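# Transfer 96-well plate from bench spot B1 to nest N1

## Task

Carry the 96-well plate from bench spot B1 and set it in plate nest N1. It must lie flat within the nest's locators, with its A1 well at the nest corner labelled A1, and stay there without the robot holding it. Release the plate and pull the grippers away at the end.

## Robot and tools

Robot: two 7-joint arms, left_arm and right_arm, each ending in a two-finger parallel gripper. Both are mounted on a single column behind the near edge of the table. left_arm is the robot's own left and sits on the +y side. Base roots: left_arm at (-0.019, +0.031, +0.488) m, right_arm at (-0.015, -0.031, +0.488) m, each yawed slightly (quat_wxyz +1.000, 0, 0, +0.029). From the arms' side of the table, B1 is the left spot and N1 the right one. The plate has one clipped corner, and that corner holds well A1.

Frame: every position and orientation in calls and results uses one scene frame. z = 0 is the table top and +z points up. The origin lies 0.07 m behind the centre of the table's near edge. +x points out over the table and +y points to the robot's left. Image sides do not tell you which arm is which. Reported hand positions can be slightly wrong, more so at long reach.

Gripper frame: the fingers point along the gripper's +z and close along its y. end_effector_position is the point between the pads when the fingers are shut, a little short of the tips. The tips move about 17 mm further along +z as the fingers close.

Row format, shared by execute_actions and move: one flat list of 16 numbers covering both arms. Numbers 1-8 are left_arm: x, y, z in metres, then qw, qx, qy, qz (w first), then opening. Numbers 9-16 are the same for right_arm. x, y, z and the quaternion are absolute targets in the scene frame, not offsets. They set the gripper's end_effector_position and end_effector_quat_wxyz. Opening runs from -1 (closed) to +1 (fully open, 0.145 m). Always send all 16 numbers, even when only one arm should move. To keep an arm still, repeat its last reported pose exactly, along with the opening it should keep. To hold a fixed orientation, send the same quaternion every time rather than copying back a value that has drifted.

execute_actions(actions): a list of up to 15 actions, each a table of up to 15 rows. Each row lasts one control step of 1/30 s, and an action is 15 steps. If a table has fewer rows, its last row fills the remaining steps. An empty list only returns the state and images. An action is rejected for both arms if any target lies more than 0.6 m from that gripper's current position along any of the gripper's own axes. If the first action fails this check, or any action is malformed, nothing runs.

move(target, speed, blocking): target is one 16-number row. Each gripper travels in a straight line toward its pose, and both paths finish together, taking 0.5 to 10 s. A move that would take longer stops at 10 s, short of the target. speed is in m/s, from 0.002 to 0.5, default 0.25; the turning limit is twice that value in rad/s. Openings are sent at the start. Paths ignore obstacles and the other arm. Grippers lag, can stray from the path, and can spike well above the set speed, especially with the arm nearly straight. Faster contact hits harder, and a target set beyond the contact point presses harder. With blocking=false the call returns after 0.5 s while motion continues. Other moves and execute_actions calls are refused until a result shows the move has ended, so use wait(0) or stop first. The result adds a "move:" line giving the ending (done, off_target, moving, held, fault) and any limits that acted. If only one arm is named, the other finished normally. limits=paced means the pose was clipped. limits=held means a check blocked some steps, and the arm may then surge. Each gripper's distance from its pose is also listed.

wait(seconds): 0 to 10 s. Each arm holds its last command, and a running move continues. stop(): brakes a running move; a fast arm needs room to stop, and the fingers keep moving. zoom_image(camera, region): enlarges part of the latest image from cam_low, cam_left_wrist or cam_right_wrist. region is [x0, y0, x1, y1] in pixels, at most 504 by 504, with (0, 0) at the top-left. Images are 672x504. read_manual(section) returns only licence texts. finished_scene(scene) ends the current scene by number, cannot be undone, and reports whether the goal was met.

Controller behaviour: each step, the commanded pose is limited to 70 mm and 16 degrees from the measured pose, then solved by damped IK with position taking priority. Far targets need several actions, because after an action the arm goes no further than its last clipped pose. "Hand target" lines show where the arm is currently heading. "pose unreachable" means the clearance check changed or blocked that arm's command. HELD in the step readings marks steps that were held back. Elbows stop just before fully straight.

Gripping: grip_measured uses the opening scale. To hold something, command an opening clearly below grip_measured; a bigger gap squeezes harder, up to about 10 N per pad on objects up to roughly 11 cm wide. Closing fully takes at least about 0.5 s. A fast close can squeeze harder than that, sometimes enough to spring the fingers open.

Cameras: cam_low is fixed near (1.00, -0.01, 0.32) looking back at the robot. The wrist cameras follow their hands. Calibration is approximate, to within a few degrees and millimetres.

Cautions: a drop of a few millimetres while placing is fine, but a longer fall at any point fails the task. Do not push anything off the table. Do not let the arms collide or press hard against each other. Avoid slams, slips and hard pushes. Holding loads heats the motors: MOTOR HOT appears at 85 °C, and at 100 °C an OVER-TEMPERATURE FAULT stops that arm. Any FAULT stop is costly. Loose objects may occasionally be nudged by outside disturbances. The robot holds its last command while you compose a reply. When finished, open the grippers, lift clear, and check the plate sits flat and correctly oriented in N1 before ending the scene.

Each tool is called after "Request:" as a command line: name --argument value for each argument, lists and objects as JSON in quotes; but a table of rows of numbers goes row by row, as --pt "numbers of a row", without its own name.

## Session

Request:
execute_actions --actions '[]'

Scene clock: 0.00 s.
left_arm: end_effector_position=(+0.1970, +0.2258, +0.1917) grip_measured=+1.00 end_effector_quat_wxyz=(-0.118, +0.888, -0.190, +0.402) | right_arm: end_effector_position=(+0.4824, -0.1990, +0.3389) grip_measured=+1.00 end_effector_quat_wxyz=(+0.268, -0.337, +0.891, -0.148)
Joint positions: left_arm=[-0.438  0.997 -0.414  2.068  0.616  0.453 -0.525  0.145] | right_arm=[ 1.215 -0.14   0.725  0.849  1.12  -0.445 -1.205  0.145]
Joint velocities: left_arm=[ 0.011 -0.033  0.002 -0.002 -0.051  0.022  0.037 -0.   ] | right_arm=[-0.033 -0.033 -0.012  0.002 -0.007 -0.051  0.022 -0.   ]
Hand target (left_arm): +0.197, +0.226, +0.192; -0.118, +0.888, -0.190, +0.402
Hand target (right_arm): +0.482, -0.199, +0.339; +0.268, -0.337, +0.891, -0.148

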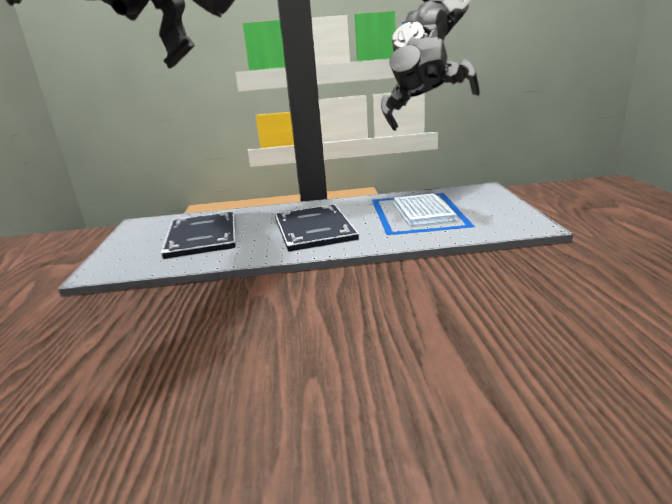

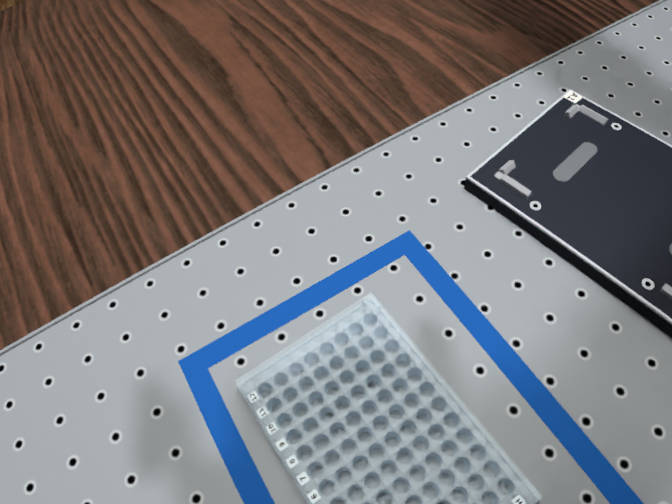

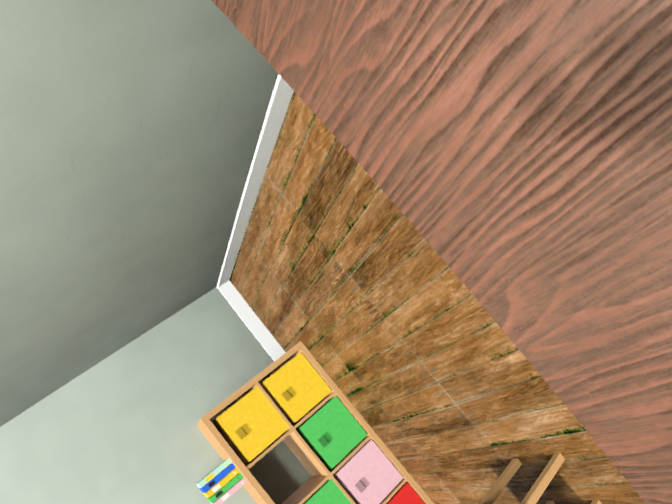

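Request:
zoom_image --camera "cam_low" --region '[140, 180, 380, 270]'

Request:
zoom_image --camera "cam_low" --region '[350, 170, 510, 250]'

Region (140, 180, 380, 270) of cam_low's 672x504 image, scaled by 2.100, with more detail than that image has; it fills the top 189 rows of this view, and the rest is white.

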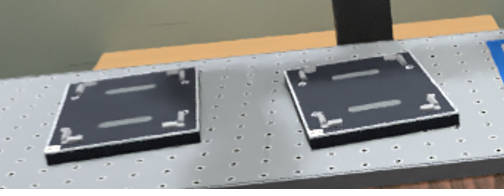

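Region (350, 170, 510, 250) of cam_low's 672x504 image, scaled by 3.150, with more detail than that image has.

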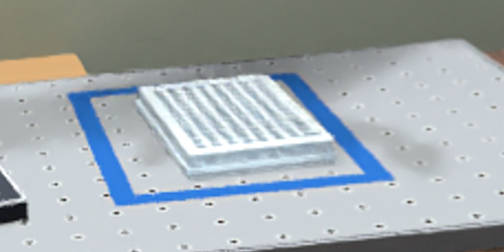

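Request:
move --target '[0.235,0.215,0.12,0,1,0,0,1,0.235,-0.19,0.14,0,1,0,0,1]' --speed 0.3

Scene clock: 5.33 s.
left_arm: end_effector_position=(+0.2353, +0.2177, +0.1221) grip_measured=+1.00 end_effector_quat_wxyz=(+0.016, +0.991, -0.034, +0.128) | right_arm: end_effector_position=(+0.2348, -0.1908, +0.1395) grip_measured=+1.00 end_effector_quat_wxyz=(-0.002, +0.987, +0.026, +0.160)
Joint positions: left_arm=[ 0.418  0.876 -0.974  1.55   1.562  0.795 -0.608  0.145] | right_arm=[ 0.096  0.852 -0.631  1.773  1.565  0.777 -0.854  0.145]
Joint velocities: left_arm=[ 0.055  0.011 -0.002 -0.002 -0.007 -0.007  0.007 -0.   ] | right_arm=[-0.011 -0.055 -0.012 -0.002  0.022  0.066  0.037 -0.   ]
Hand target (left_arm): +0.235, +0.217, +0.122; +0.018, +0.991, -0.036, +0.126
Hand target (right_arm): +0.235, -0.191, +0.139; -0.003, +0.987, +0.028, +0.159
Off the commanded pose (left_arm): 0.003 m, 15 deg.
Off the commanded pose (right_arm): 0.001 m, 19 deg; orientation clipped at the last step of the last action.
joint sent to its limit (left arm) — the command would take joint 5 (forearm roll) past its upper limit and joint 6 (wrist pitch) past its upper limit, so those joints were sent only as far as their limits.
joint sent to its limit (right arm) — the command would take joint 5 (forearm roll) past its upper limit and joint 6 (wrist pitch) past its upper limit, so those joints were sent only as far as their limits.
move: off_target (left_arm, right_arm); limits=paced
camera_calibration (this result's frames):
cam_left_wrist: T_world_to_cam=[[-0.205472, -0.895975, 0.393712, 0.188323], [-0.978375, 0.178297, -0.104846, 0.21369], [0.0237414, -0.406741, -0.913235, 0.248436], [0, 0, 0, 1]] pos_world=[0.241866, 0.231681, 0.17514]
cam_right_wrist: T_world_to_cam=[[0.181463, -0.933743, -0.308539, -0.173844], [-0.981818, -0.154247, -0.110641, 0.227654], [0.0557188, 0.323006, -0.944755, 0.227425], [0, 0, 0, 1]] pos_world=[0.242389, -0.20067, 0.186411]

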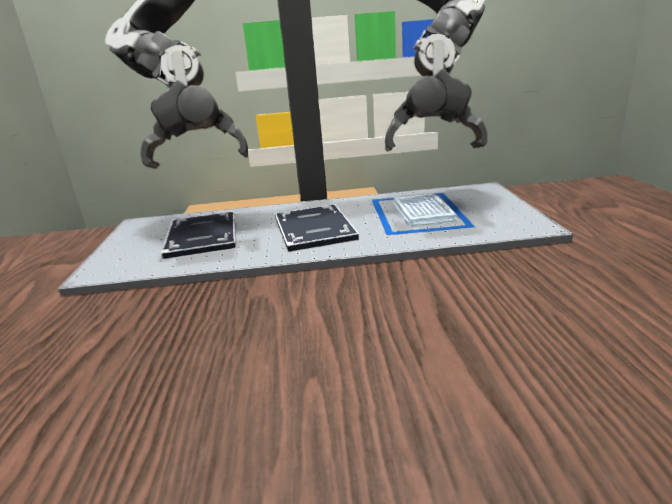

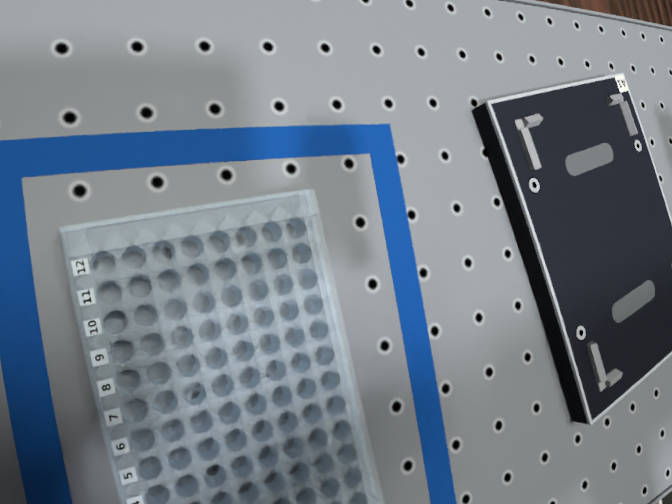

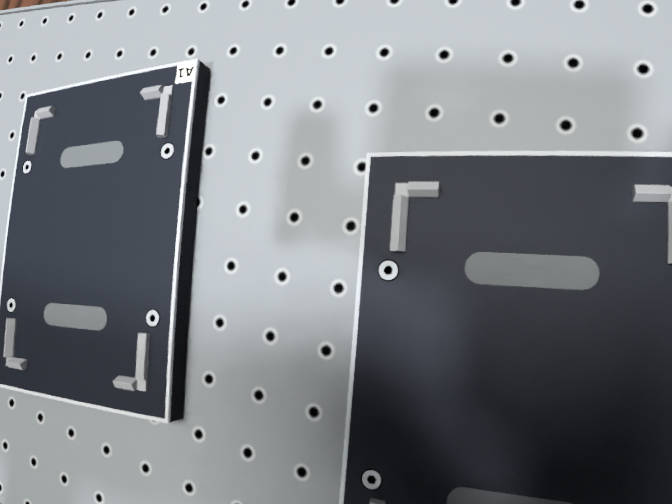

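Request:
move --target '[0.205,0.21,0.05,0,1,-0.02,0,0.7,0.205,-0.2,0.07,0,1,0,0,1]' --speed 0.15

Request:
zoom_image --camera "cam_low" --region '[350, 140, 510, 250]'

Scene clock: 7.13 s.
left_arm: end_effector_position=(+0.2051, +0.2115, +0.0511) grip_measured=+0.70 end_effector_quat_wxyz=(+0.001, +0.999, -0.025, +0.023) | right_arm: end_effector_position=(+0.2048, -0.2022, +0.0703) grip_measured=+1.00 end_effector_quat_wxyz=(-0.000, +0.999, +0.010, +0.052)
Joint positions: left_arm=[ 0.472  0.69  -1.171  1.208  1.563  0.795 -0.541  0.125] | right_arm=[ 0.179  0.778 -0.823  1.451  1.565  0.777 -0.707  0.145]
Joint velocities: left_arm=[-0.033 -0.033 -0.007  0.007  0.007 -0.125  0.037  0.   ] | right_arm=[-0.011 -0.055 -0.007 -0.017 -0.066  0.022  0.022  0.   ]
Hand target (left_arm): +0.205, +0.211, +0.051; +0.002, +0.999, -0.026, +0.022
Hand target (right_arm): +0.205, -0.201, +0.070; -0.003, +0.999, +0.011, +0.051
Off the commanded pose (left_arm): 0.002 m, 3 deg.
Off the commanded pose (right_arm): 0.002 m, 6 deg.
joint sent to its limit (left arm) — the command would take joint 5 (forearm roll) past its upper limit and joint 6 (wrist pitch) past its upper limit, so those joints were sent only as far as their limits.
joint sent to its limit (right arm) — the command would take joint 5 (forearm roll) past its upper limit and joint 6 (wrist pitch) past its upper limit, so those joints were sent only as far as their limits.
move: off_target (left_arm, right_arm)
camera_calibration (this result's frames):
cam_left_wrist: T_world_to_cam=[[-0.105065, -0.913198, 0.393741, 0.187597], [-0.981365, 0.159262, 0.107508, 0.171543], [-0.160884, -0.375108, -0.912913, 0.212952], [0, 0, 0, 1]] pos_world=[0.222316, 0.223873, 0.102099]
cam_right_wrist: T_world_to_cam=[[0.0798093, -0.939117, -0.334201, -0.178852], [-0.987012, -0.121345, 0.105279, 0.181344], [-0.139422, 0.321458, -0.936603, 0.206452], [0, 0, 0, 1]] pos_world=[0.222047, -0.212324, 0.1145]

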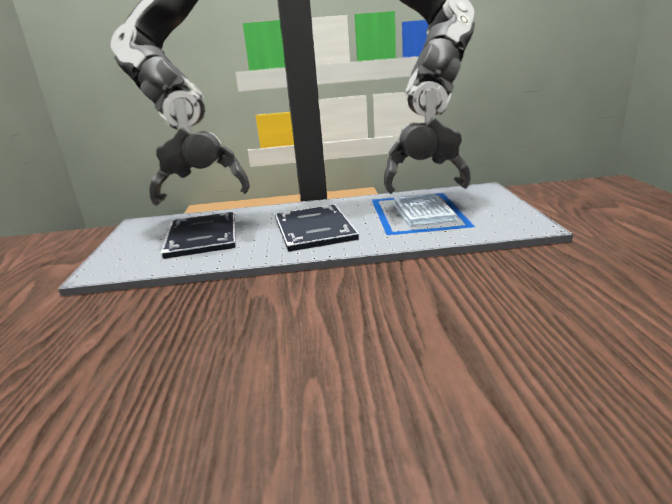

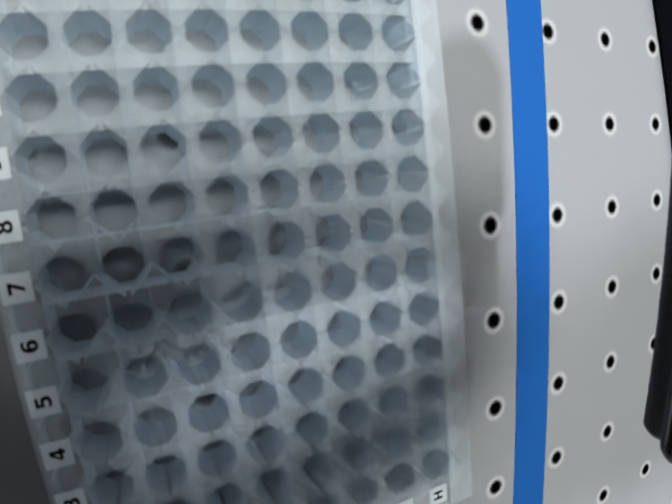

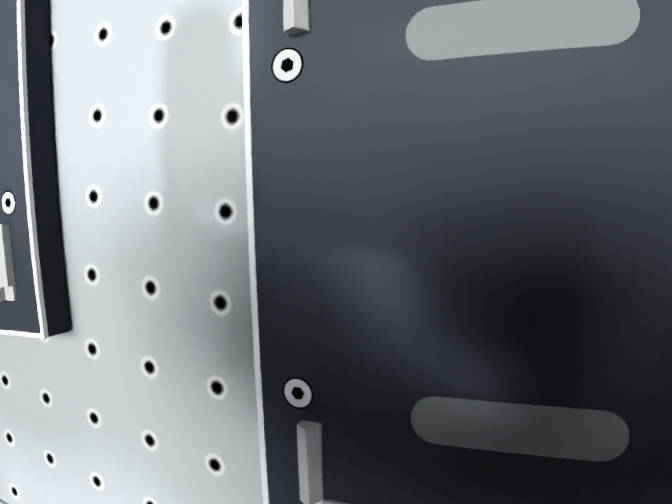

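Region (350, 140, 510, 250) of cam_low's 672x504 image, scaled by 3.150, with more detail than that image has; it fills the top 346 rows of this view, and the rest is white.

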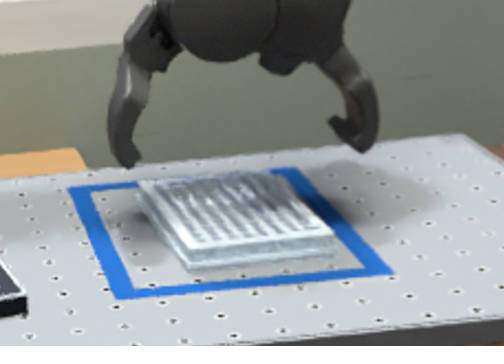

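Request:
move --target '[0.207,0.205,0.017,0,1,-0.02,0.03,0.7,0.2,-0.25,0.1,0,0.92,0.38,0,1]' --speed 0.1

Request:
zoom_image --camera "cam_low" --region '[350, 140, 510, 250]'

Scene clock: 11.53 s.
left_arm: end_effector_position=(+0.2085, +0.2064, +0.0187) grip_measured=+0.70 end_effector_quat_wxyz=(-0.002, +0.999, -0.020, +0.031) | right_arm: end_effector_position=(+0.2012, -0.2498, +0.0994) grip_measured=+1.00 end_effector_quat_wxyz=(-0.004, +0.924, +0.382, +0.011)
Joint positions: left_arm=[ 0.458  0.56  -1.174  0.987  1.418  0.731 -0.408  0.125] | right_arm=[ 0.736  1.082 -1.578  1.482  0.938  0.777  0.162  0.145]
Joint velocities: left_arm=[ 0.033  0.055 -0.017  0.012 -0.022  0.022 -0.037 -0.   ] | right_arm=[ 0.011  0.033 -0.002 -0.012  0.022  0.051  0.022 -0.   ]
Hand target (left_arm): +0.207, +0.205, +0.017; -0.000, +0.999, -0.021, +0.030
Hand target (right_arm): +0.200, -0.250, +0.100; -0.006, +0.924, +0.383, +0.009
Off the commanded pose (left_arm): 0.003 m, 0 deg.
Off the commanded pose (right_arm): 0.001 m, 1 deg.
joint sent to its limit (right arm) — the command would take joint 3 (upper arm roll) past its lower limit and joint 6 (wrist pitch) past its upper limit, so those joints were sent only as far as their limits.
move: done
camera_calibration (this result's frames):
cam_left_wrist: T_world_to_cam=[[-0.101526, -0.916175, 0.387705, 0.196026], [-0.984529, 0.148476, 0.0930465, 0.182362], [-0.142812, -0.37226, -0.917075, 0.177657], [0, 0, 0, 1]] pos_world=[0.224813, 0.218653, 0.0699564]
cam_right_wrist: T_world_to_cam=[[0.68828, -0.642015, -0.337767, -0.261333], [-0.620222, -0.762282, 0.18507, -0.0728667], [-0.376292, 0.0821106, -0.922856, 0.235056], [0, 0, 0, 1]] pos_world=[0.223126, -0.242625, 0.142138]

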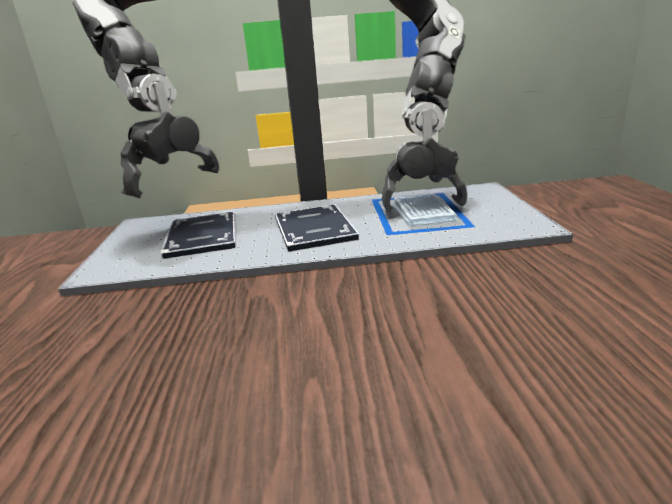

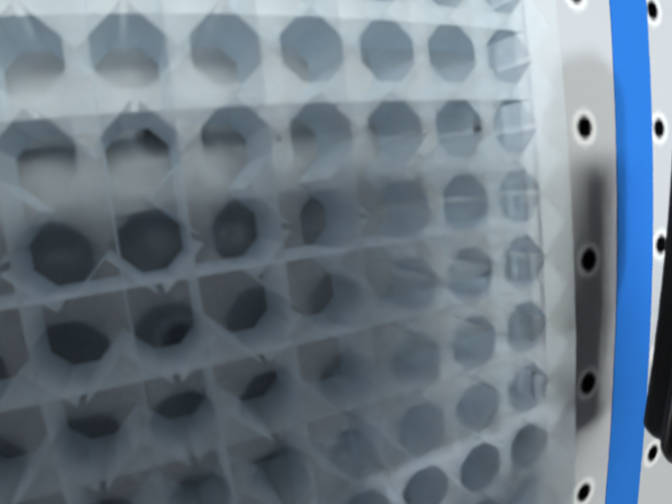

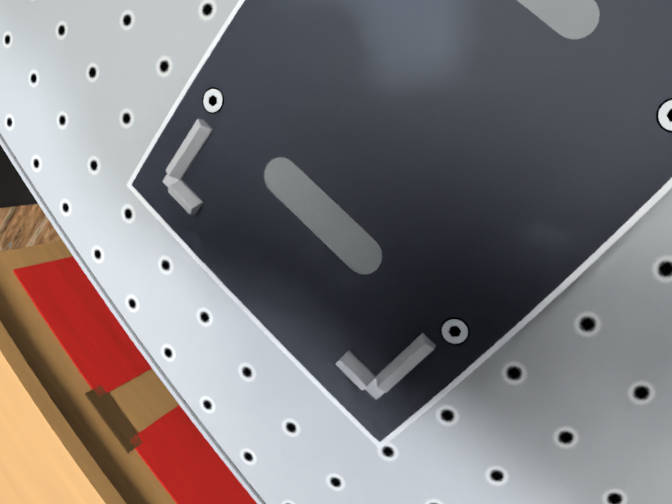

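Region (350, 140, 510, 250) of cam_low's 672x504 image, scaled by 3.150, with more detail than that image has; it fills the top 346 rows of this view, and the rest is white.

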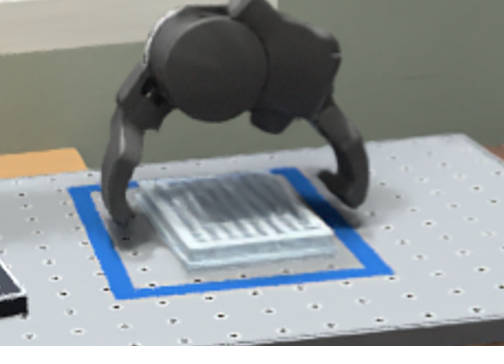

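Request:
move --target '[0.207,0.205,0.010,0,1,-0.02,0.03,0.3,0.21,-0.01,0.06,0,0.707,0.707,0,0.6]' --speed 0.15

Request:
move --target '[0.207,0.205,0.010,0,1,-0.02,0.03,-0.2,0.21,-0.01,0.06,0,0.707,0.707,0,0.6]'

Request:
zoom_image --camera "cam_low" --region '[350, 140, 510, 250]'

Scene clock: 14.87 s.
left_arm: end_effector_position=(+0.2082, +0.2071, +0.0140) grip_measured=+0.30 end_effector_quat_wxyz=(-0.006, +0.999, -0.022, +0.023) | right_arm: end_effector_position=(+0.2123, -0.0083, +0.0585) grip_measured=+0.60 end_effector_quat_wxyz=(-0.052, +0.684, +0.727, +0.024)
Joint positions: left_arm=[ 0.463  0.534 -1.174  0.939  1.394  0.743 -0.387  0.098] | right_arm=[ 0.725  0.221 -1.578  1.083  0.11   0.777  0.679  0.119]
Joint velocities: left_arm=[-0.011  0.011  0.002 -0.002  0.051  0.066 -0.007 -0.   ] | right_arm=[-0.055 -0.055 -0.017 -0.002 -0.007  0.007 -0.037 -0.   ]
Hand target (left_arm): +0.207, +0.205, +0.010; -0.000, +0.999, -0.020, +0.030
Hand target (right_arm): +0.212, -0.009, +0.059; -0.051, +0.683, +0.728, +0.022
Off the commanded pose (left_arm): 0.005 m, 1 deg.
Off the commanded pose (right_arm): 0.003 m, 7 deg.
joint sent to its limit (right arm) — the command would take joint 3 (upper arm roll) past its lower limit and joint 6 (wrist pitch) past its upper limit, so those joints were sent only as far as their limits.
move: off_target (left_arm, right_arm)
camera_calibration (this result's frames):
cam_left_wrist: T_world_to_cam=[[-0.099931, -0.918908, 0.381604, 0.198808], [-0.982313, 0.152149, 0.109138, 0.180957], [-0.158348, -0.363949, -0.91786, 0.175116], [0, 0, 0, 1]] pos_world=[0.225353, 0.218887, 0.065117]
cam_right_wrist: T_world_to_cam=[[0.92224, 0.120702, -0.367293, -0.169406], [0.167249, -0.981078, 0.0975412, -0.0382828], [-0.34857, -0.151386, -0.924977, 0.173907], [0, 0, 0, 1]] pos_world=[0.223255, 0.0092163, 0.102373]

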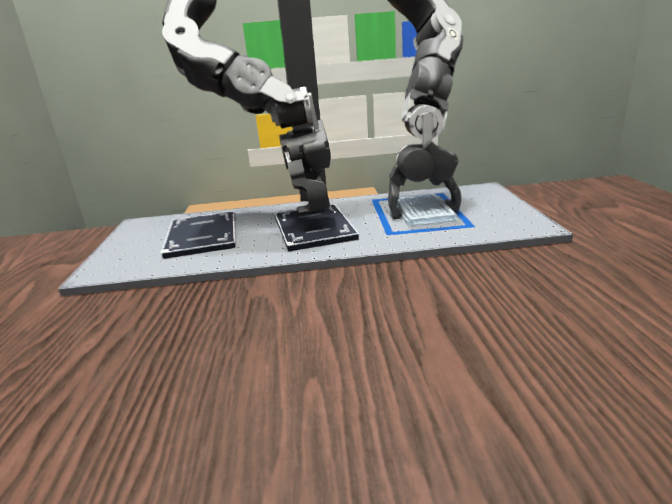

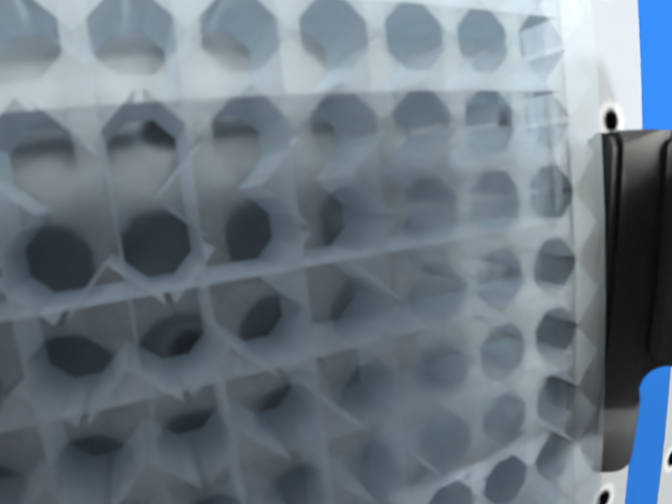

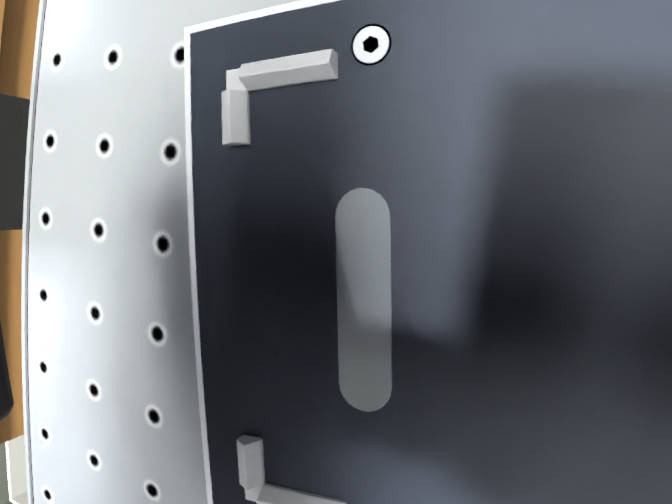

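Scene clock: 15.57 s.
left_arm: end_effector_position=(+0.2092, +0.2098, +0.0158) grip_measured=+0.14 end_effector_quat_wxyz=(-0.007, +0.999, -0.023, +0.021) | right_arm: end_effector_position=(+0.2106, -0.0099, +0.0591) grip_measured=+0.60 end_effector_quat_wxyz=(-0.056, +0.684, +0.727, +0.018)
Joint positions: left_arm=[ 0.466  0.539 -1.166  0.94   1.389  0.757 -0.384  0.086] | right_arm=[ 0.727  0.225 -1.578  1.085  0.108  0.777  0.698  0.119]
Joint velocities: left_arm=[-0.011 -0.055  0.012 -0.017 -0.007 -0.051 -0.022 -0.   ] | right_arm=[-0.055 -0.077 -0.012 -0.002 -0.051 -0.081 -0.037 -0.   ]
Hand target (left_arm): +0.207, +0.205, +0.010; -0.000, +0.999, -0.020, +0.030
Hand target (right_arm): +0.210, -0.010, +0.060; -0.056, +0.682, +0.729, +0.016
Off the commanded pose (left_arm): 0.008 m, 1 deg.
Off the commanded pose (right_arm): 0.001 m, 8 deg.
joint sent to its limit (right arm) — the command would take joint 3 (upper arm roll) past its lower limit and joint 6 (wrist pitch) past its upper limit, so those joints were sent only as far as their limits.
move: off_target (left_arm, right_arm)
camera_calibration (this result's frames):
cam_left_wrist: T_world_to_cam=[[-0.0989987, -0.919805, 0.379681, 0.20069], [-0.98172, 0.152611, 0.113736, 0.181104], [-0.162559, -0.36148, -0.918099, 0.178277], [0, 0, 0, 1]] pos_world=[0.226642, 0.221401, 0.0668797]
cam_right_wrist: T_world_to_cam=[[0.916049, 0.12093, -0.382401, -0.165162], [0.170206, -0.980559, 0.0976422, -0.0401573], [-0.363159, -0.154532, -0.918823, 0.176307], [0, 0, 0, 1]] pos_world=[0.222159, 0.00784155, 0.102758]

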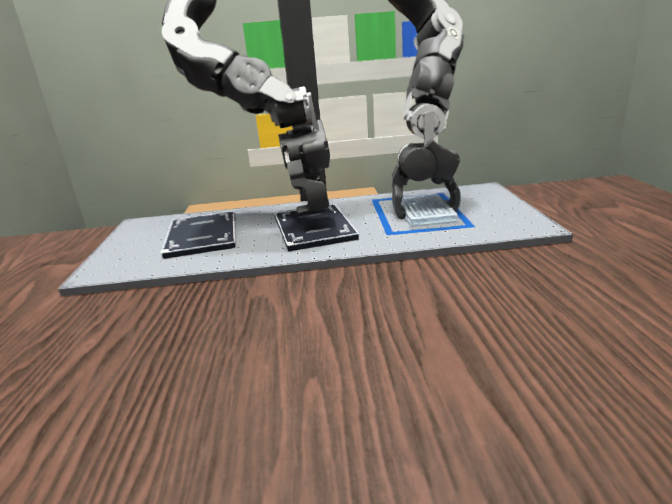

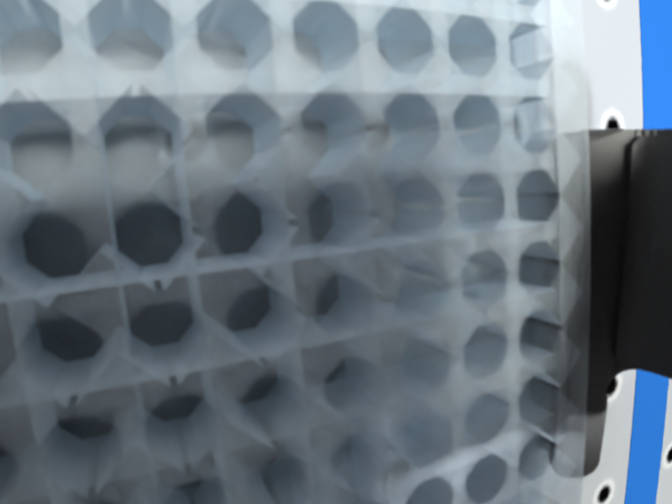

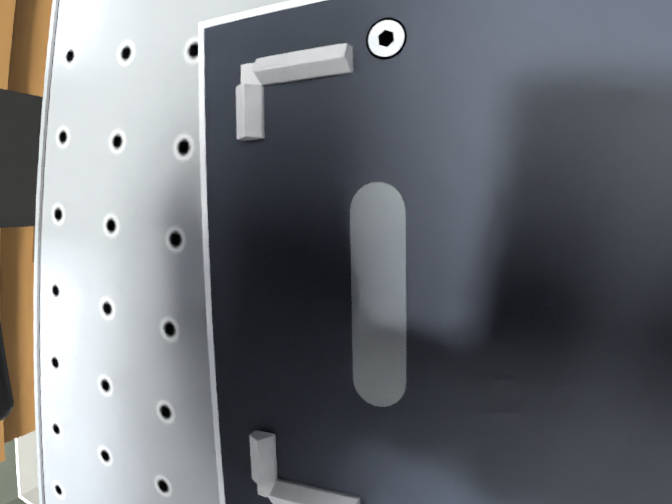

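Region (350, 140, 510, 250) of cam_low's 672x504 image, scaled by 3.150, with more detail than that image has; it fills the top 346 rows of this view, and the rest is white.

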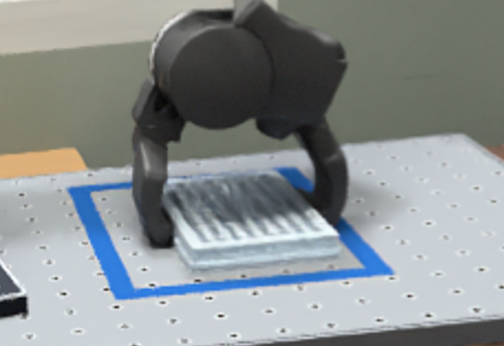

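Request:
move --target '[0.21,0.20,0.055,0,1,-0.02,0.03,-0.2,0.2,-0.2,0.075,-0.04,0.707,0.707,0.04,0.55]' --speed 0.15

Request:
move --target '[0.226,-0.005,0.05,0.02,0.707,-0.707,0.02,-0.2,0.2,-0.2,0.075,-0.04,0.707,0.707,0.04,0.55]' --speed 0.2

Request:
zoom_image --camera "cam_low" --region '[230, 150, 400, 270]'

Scene clock: 17.57 s.
left_arm: end_effector_position=(+0.2110, +0.1985, +0.0542) grip_measured=+0.13 end_effector_quat_wxyz=(+0.002, +0.999, -0.022, +0.035) | right_arm: end_effector_position=(+0.1962, -0.2000, +0.0756) grip_measured=+0.55 end_effector_quat_wxyz=(-0.044, +0.706, +0.706, +0.033)
Joint positions: left_arm=[ 0.453  0.656 -1.124  1.229  1.561  0.795 -0.596  0.085] | right_arm=[ 0.669  0.932 -1.551  1.421  0.114  0.44   0.646  0.115]
Joint velocities: left_arm=[-0.033 -0.033  0.007 -0.017  0.022  0.022  0.007 -0.   ] | right_arm=[-0.011 -0.033 -0.007  0.017 -0.022 -0.037  0.007 -0.   ]
Hand target (left_arm): +0.210, +0.200, +0.054; +0.000, +0.999, -0.020, +0.034
Hand target (right_arm): +0.198, -0.199, +0.076; -0.043, +0.707, +0.705, +0.037
Off the commanded pose (left_arm): 0.002 m, 1 deg.
Off the commanded pose (right_arm): 0.004 m, 1 deg.
joint sent to its limit (left arm) — the command would take joint 5 (forearm roll) past its upper limit and joint 6 (wrist pitch) past its upper limit, so those joints were sent only as far as their limits.
move: off_target (right_arm)
camera_calibration (this result's frames):
cam_left_wrist: T_world_to_cam=[[-0.108205, -0.912159, 0.395293, 0.175503], [-0.984635, 0.153156, 0.083889, 0.182301], [-0.137062, -0.380142, -0.914716, 0.207842], [0, 0, 0, 1]] pos_world=[0.226977, 0.211176, 0.105448]
cam_right_wrist: T_world_to_cam=[[0.935198, 0.0630322, -0.348471, -0.140619], [0.103482, -0.989723, 0.0986935, -0.214637], [-0.338669, -0.128358, -0.932109, 0.158272], [0, 0, 0, 1]] pos_world=[0.207319, -0.183252, 0.119708]

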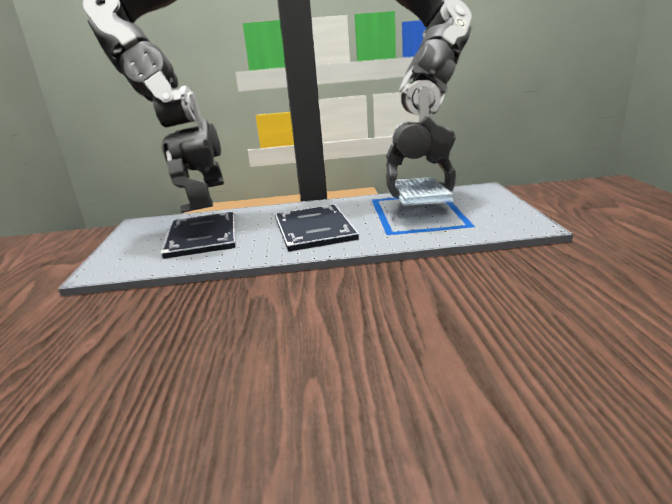

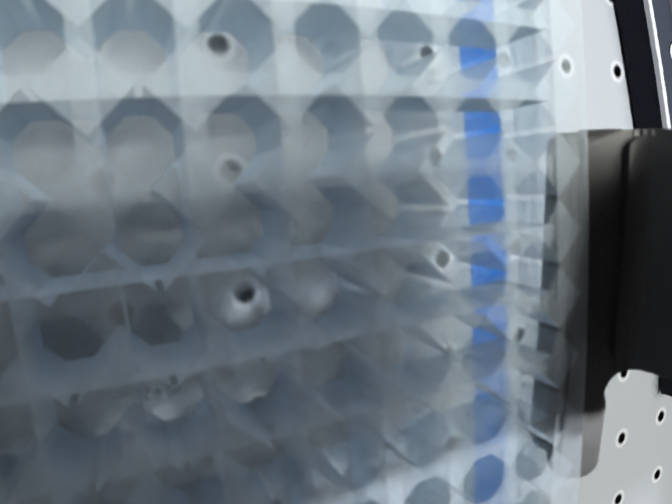

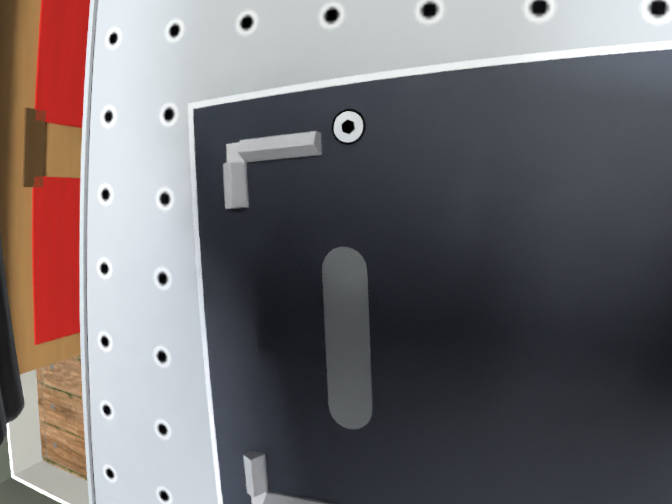

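Scene clock: 21.67 s.
left_arm: end_effector_position=(+0.2312, -0.0031, +0.0503) grip_measured=+0.13 end_effector_quat_wxyz=(+0.008, +0.713, -0.700, +0.025) | right_arm: end_effector_position=(+0.1979, -0.2007, +0.0748) grip_measured=+0.55 end_effector_quat_wxyz=(-0.042, +0.706, +0.706, +0.036)
Joint positions: left_arm=[ 0.73  -0.03  -1.579  0.791  0.013  0.759  0.698  0.085] | right_arm=[ 0.669  0.93  -1.551  1.414  0.114  0.433  0.64   0.115]
Joint velocities: left_arm=[ 0.033 -0.033 -0.012  0.017  0.095 -0.007  0.022 -0.   ] | right_arm=[-0.011 -0.033 -0.007  0.017  0.051  0.037  0.007  0.   ]
Hand target (left_arm): +0.231, -0.002, +0.050; +0.008, +0.712, -0.702, +0.024
Hand target (right_arm): +0.200, -0.200, +0.075; -0.040, +0.706, +0.706, +0.040
Off the commanded pose (left_arm): 0.006 m, 2 deg.
Off the commanded pose (right_arm): 0.002 m, 1 deg.
joint sent to its limit (left arm) — the command would take joint 3 (upper arm roll) past its lower limit, so that joint was sent only as far as its limit.
move: off_target (left_arm)
camera_calibration (this result's frames):
cam_left_wrist: T_world_to_cam=[[-0.927565, 0.0423073, 0.37126, 0.18894], [0.0891383, 0.989938, 0.109896, -0.0135907], [-0.362875, 0.135029, -0.922003, 0.184677], [0, 0, 0, 1]] pos_world=[0.24348, -0.0194763, 0.10162]
cam_right_wrist: T_world_to_cam=[[0.937529, 0.0628394, -0.342184, -0.14339], [0.102323, -0.989855, 0.0985707, -0.215198], [-0.332518, -0.127426, -0.934449, 0.157235], [0, 0, 0, 1]] pos_world=[0.208736, -0.183968, 0.119075]

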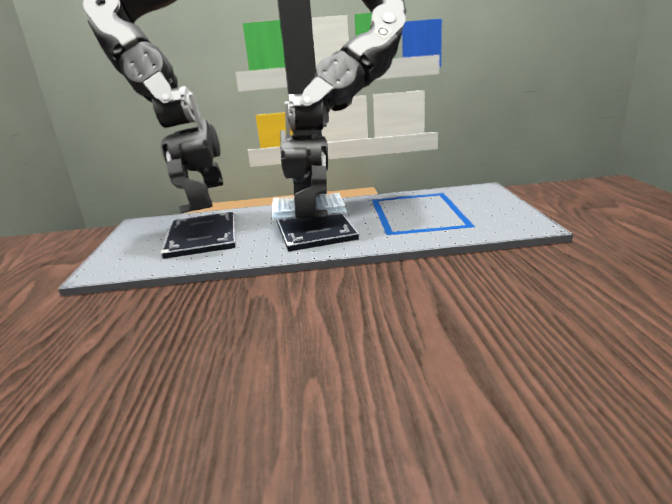

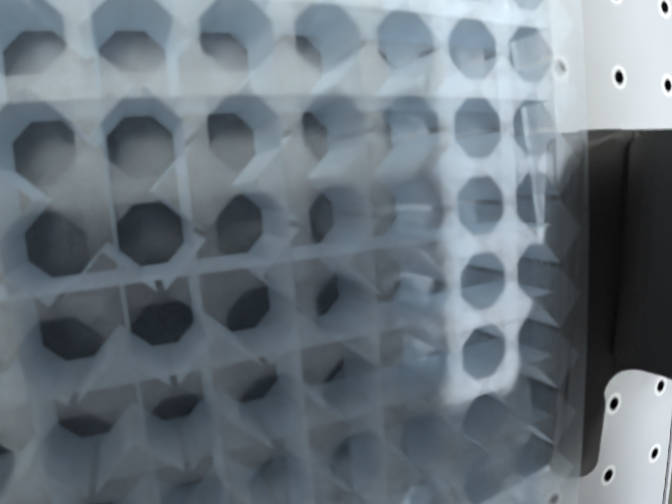

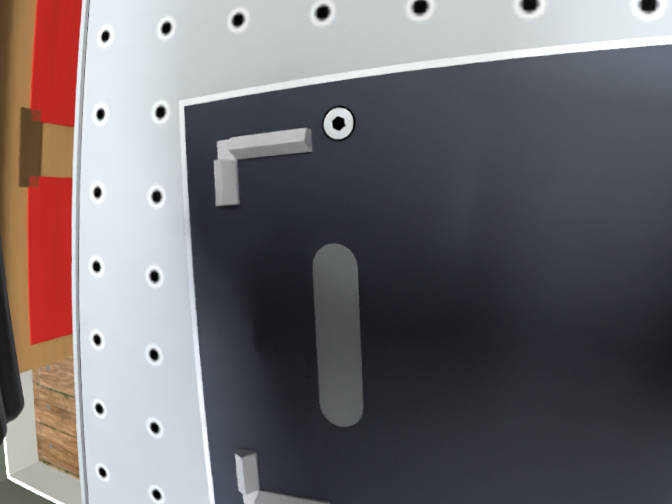

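Region (230, 150, 400, 270) of cam_low's 672x504 image, scaled by 2.965, with more detail than that image has; it fills the top 356 rows of this view, and the rest is white.

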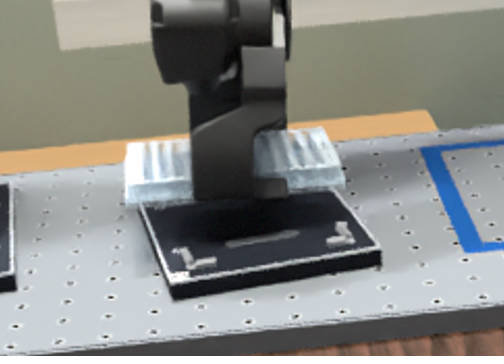

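Request:
move --target '[0.226,0.008,0.036,0.02,0.72,-0.69,0.02,-0.2,0.2,-0.2,0.075,-0.04,0.707,0.707,0.04,0.55]' --speed 0.04

Request:
zoom_image --camera "cam_low" --region '[230, 150, 400, 270]'

Scene clock: 22.70 s.
left_arm: end_effector_position=(+0.2251, +0.0088, +0.0362) grip_measured=+0.13 end_effector_quat_wxyz=(+0.020, +0.721, -0.693, +0.017) | right_arm: end_effector_position=(+0.1979, -0.2007, +0.0748) grip_measured=+0.55 end_effector_quat_wxyz=(-0.042, +0.706, +0.706, +0.036)
Joint positions: left_arm=[ 0.699 -0.018 -1.566  0.737  0.019  0.703  0.692  0.085] | right_arm=[ 0.669  0.93  -1.551  1.414  0.114  0.433  0.64   0.115]
Joint velocities: left_arm=[-0.033 -0.011 -0.007 -0.007 -0.022 -0.051 -0.007 -0.   ] | right_arm=[ 0.055 -0.033  0.002  0.002 -0.007  0.037  0.037  0.   ]
Hand target (left_arm): +0.226, +0.008, +0.036; +0.020, +0.721, -0.692, +0.019
Hand target (right_arm): +0.200, -0.200, +0.075; -0.040, +0.706, +0.706, +0.040
Off the commanded pose (left_arm): 0.001 m, 0 deg.
Off the commanded pose (right_arm): 0.002 m, 1 deg.
move: done
camera_calibration (this result's frames):
cam_left_wrist: T_world_to_cam=[[-0.916743, 0.0259933, 0.398632, 0.184733], [0.0722583, 0.99221, 0.101476, -0.0191274], [-0.392889, 0.121832, -0.91148, 0.174295], [0, 0, 0, 1]] pos_world=[0.239214, -0.00705807, 0.0871666]
cam_right_wrist: T_world_to_cam=[[0.937529, 0.0628394, -0.342184, -0.14339], [0.102323, -0.989855, 0.0985707, -0.215198], [-0.332518, -0.127426, -0.934449, 0.157235], [0, 0, 0, 1]] pos_world=[0.208736, -0.183968, 0.119075]

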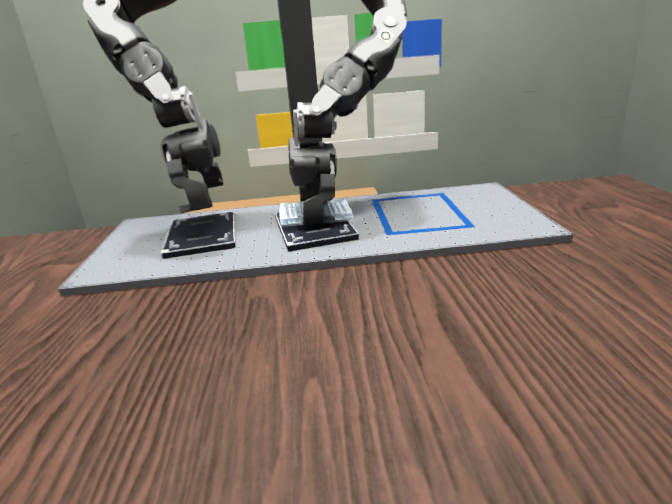

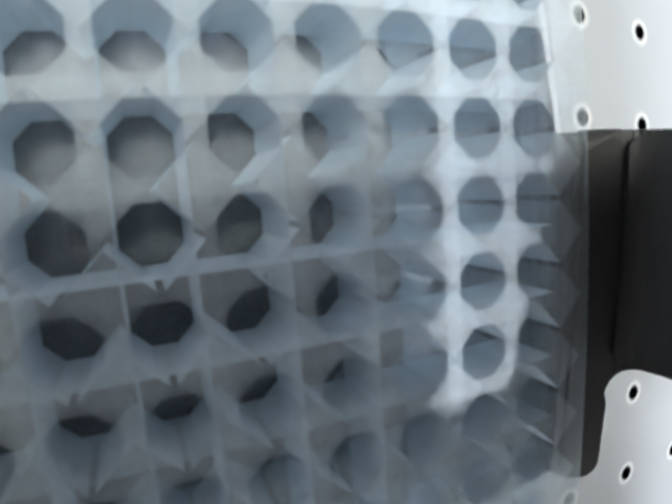

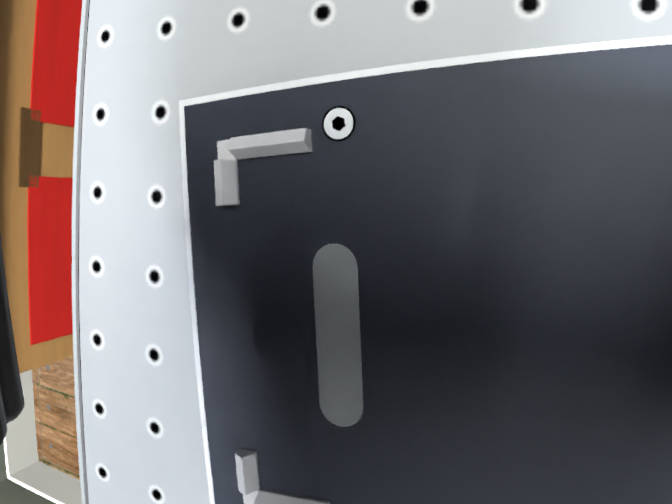

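Region (230, 150, 400, 270) of cam_low's 672x504 image, scaled by 2.965, with more detail than that image has; it fills the top 356 rows of this view, and the rest is white.

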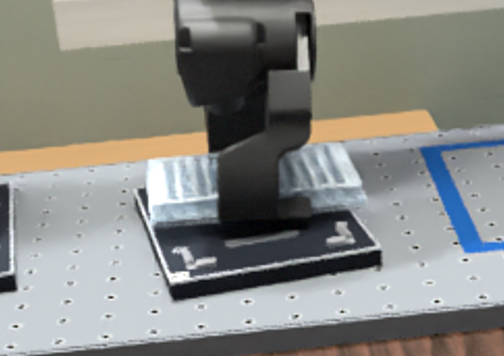

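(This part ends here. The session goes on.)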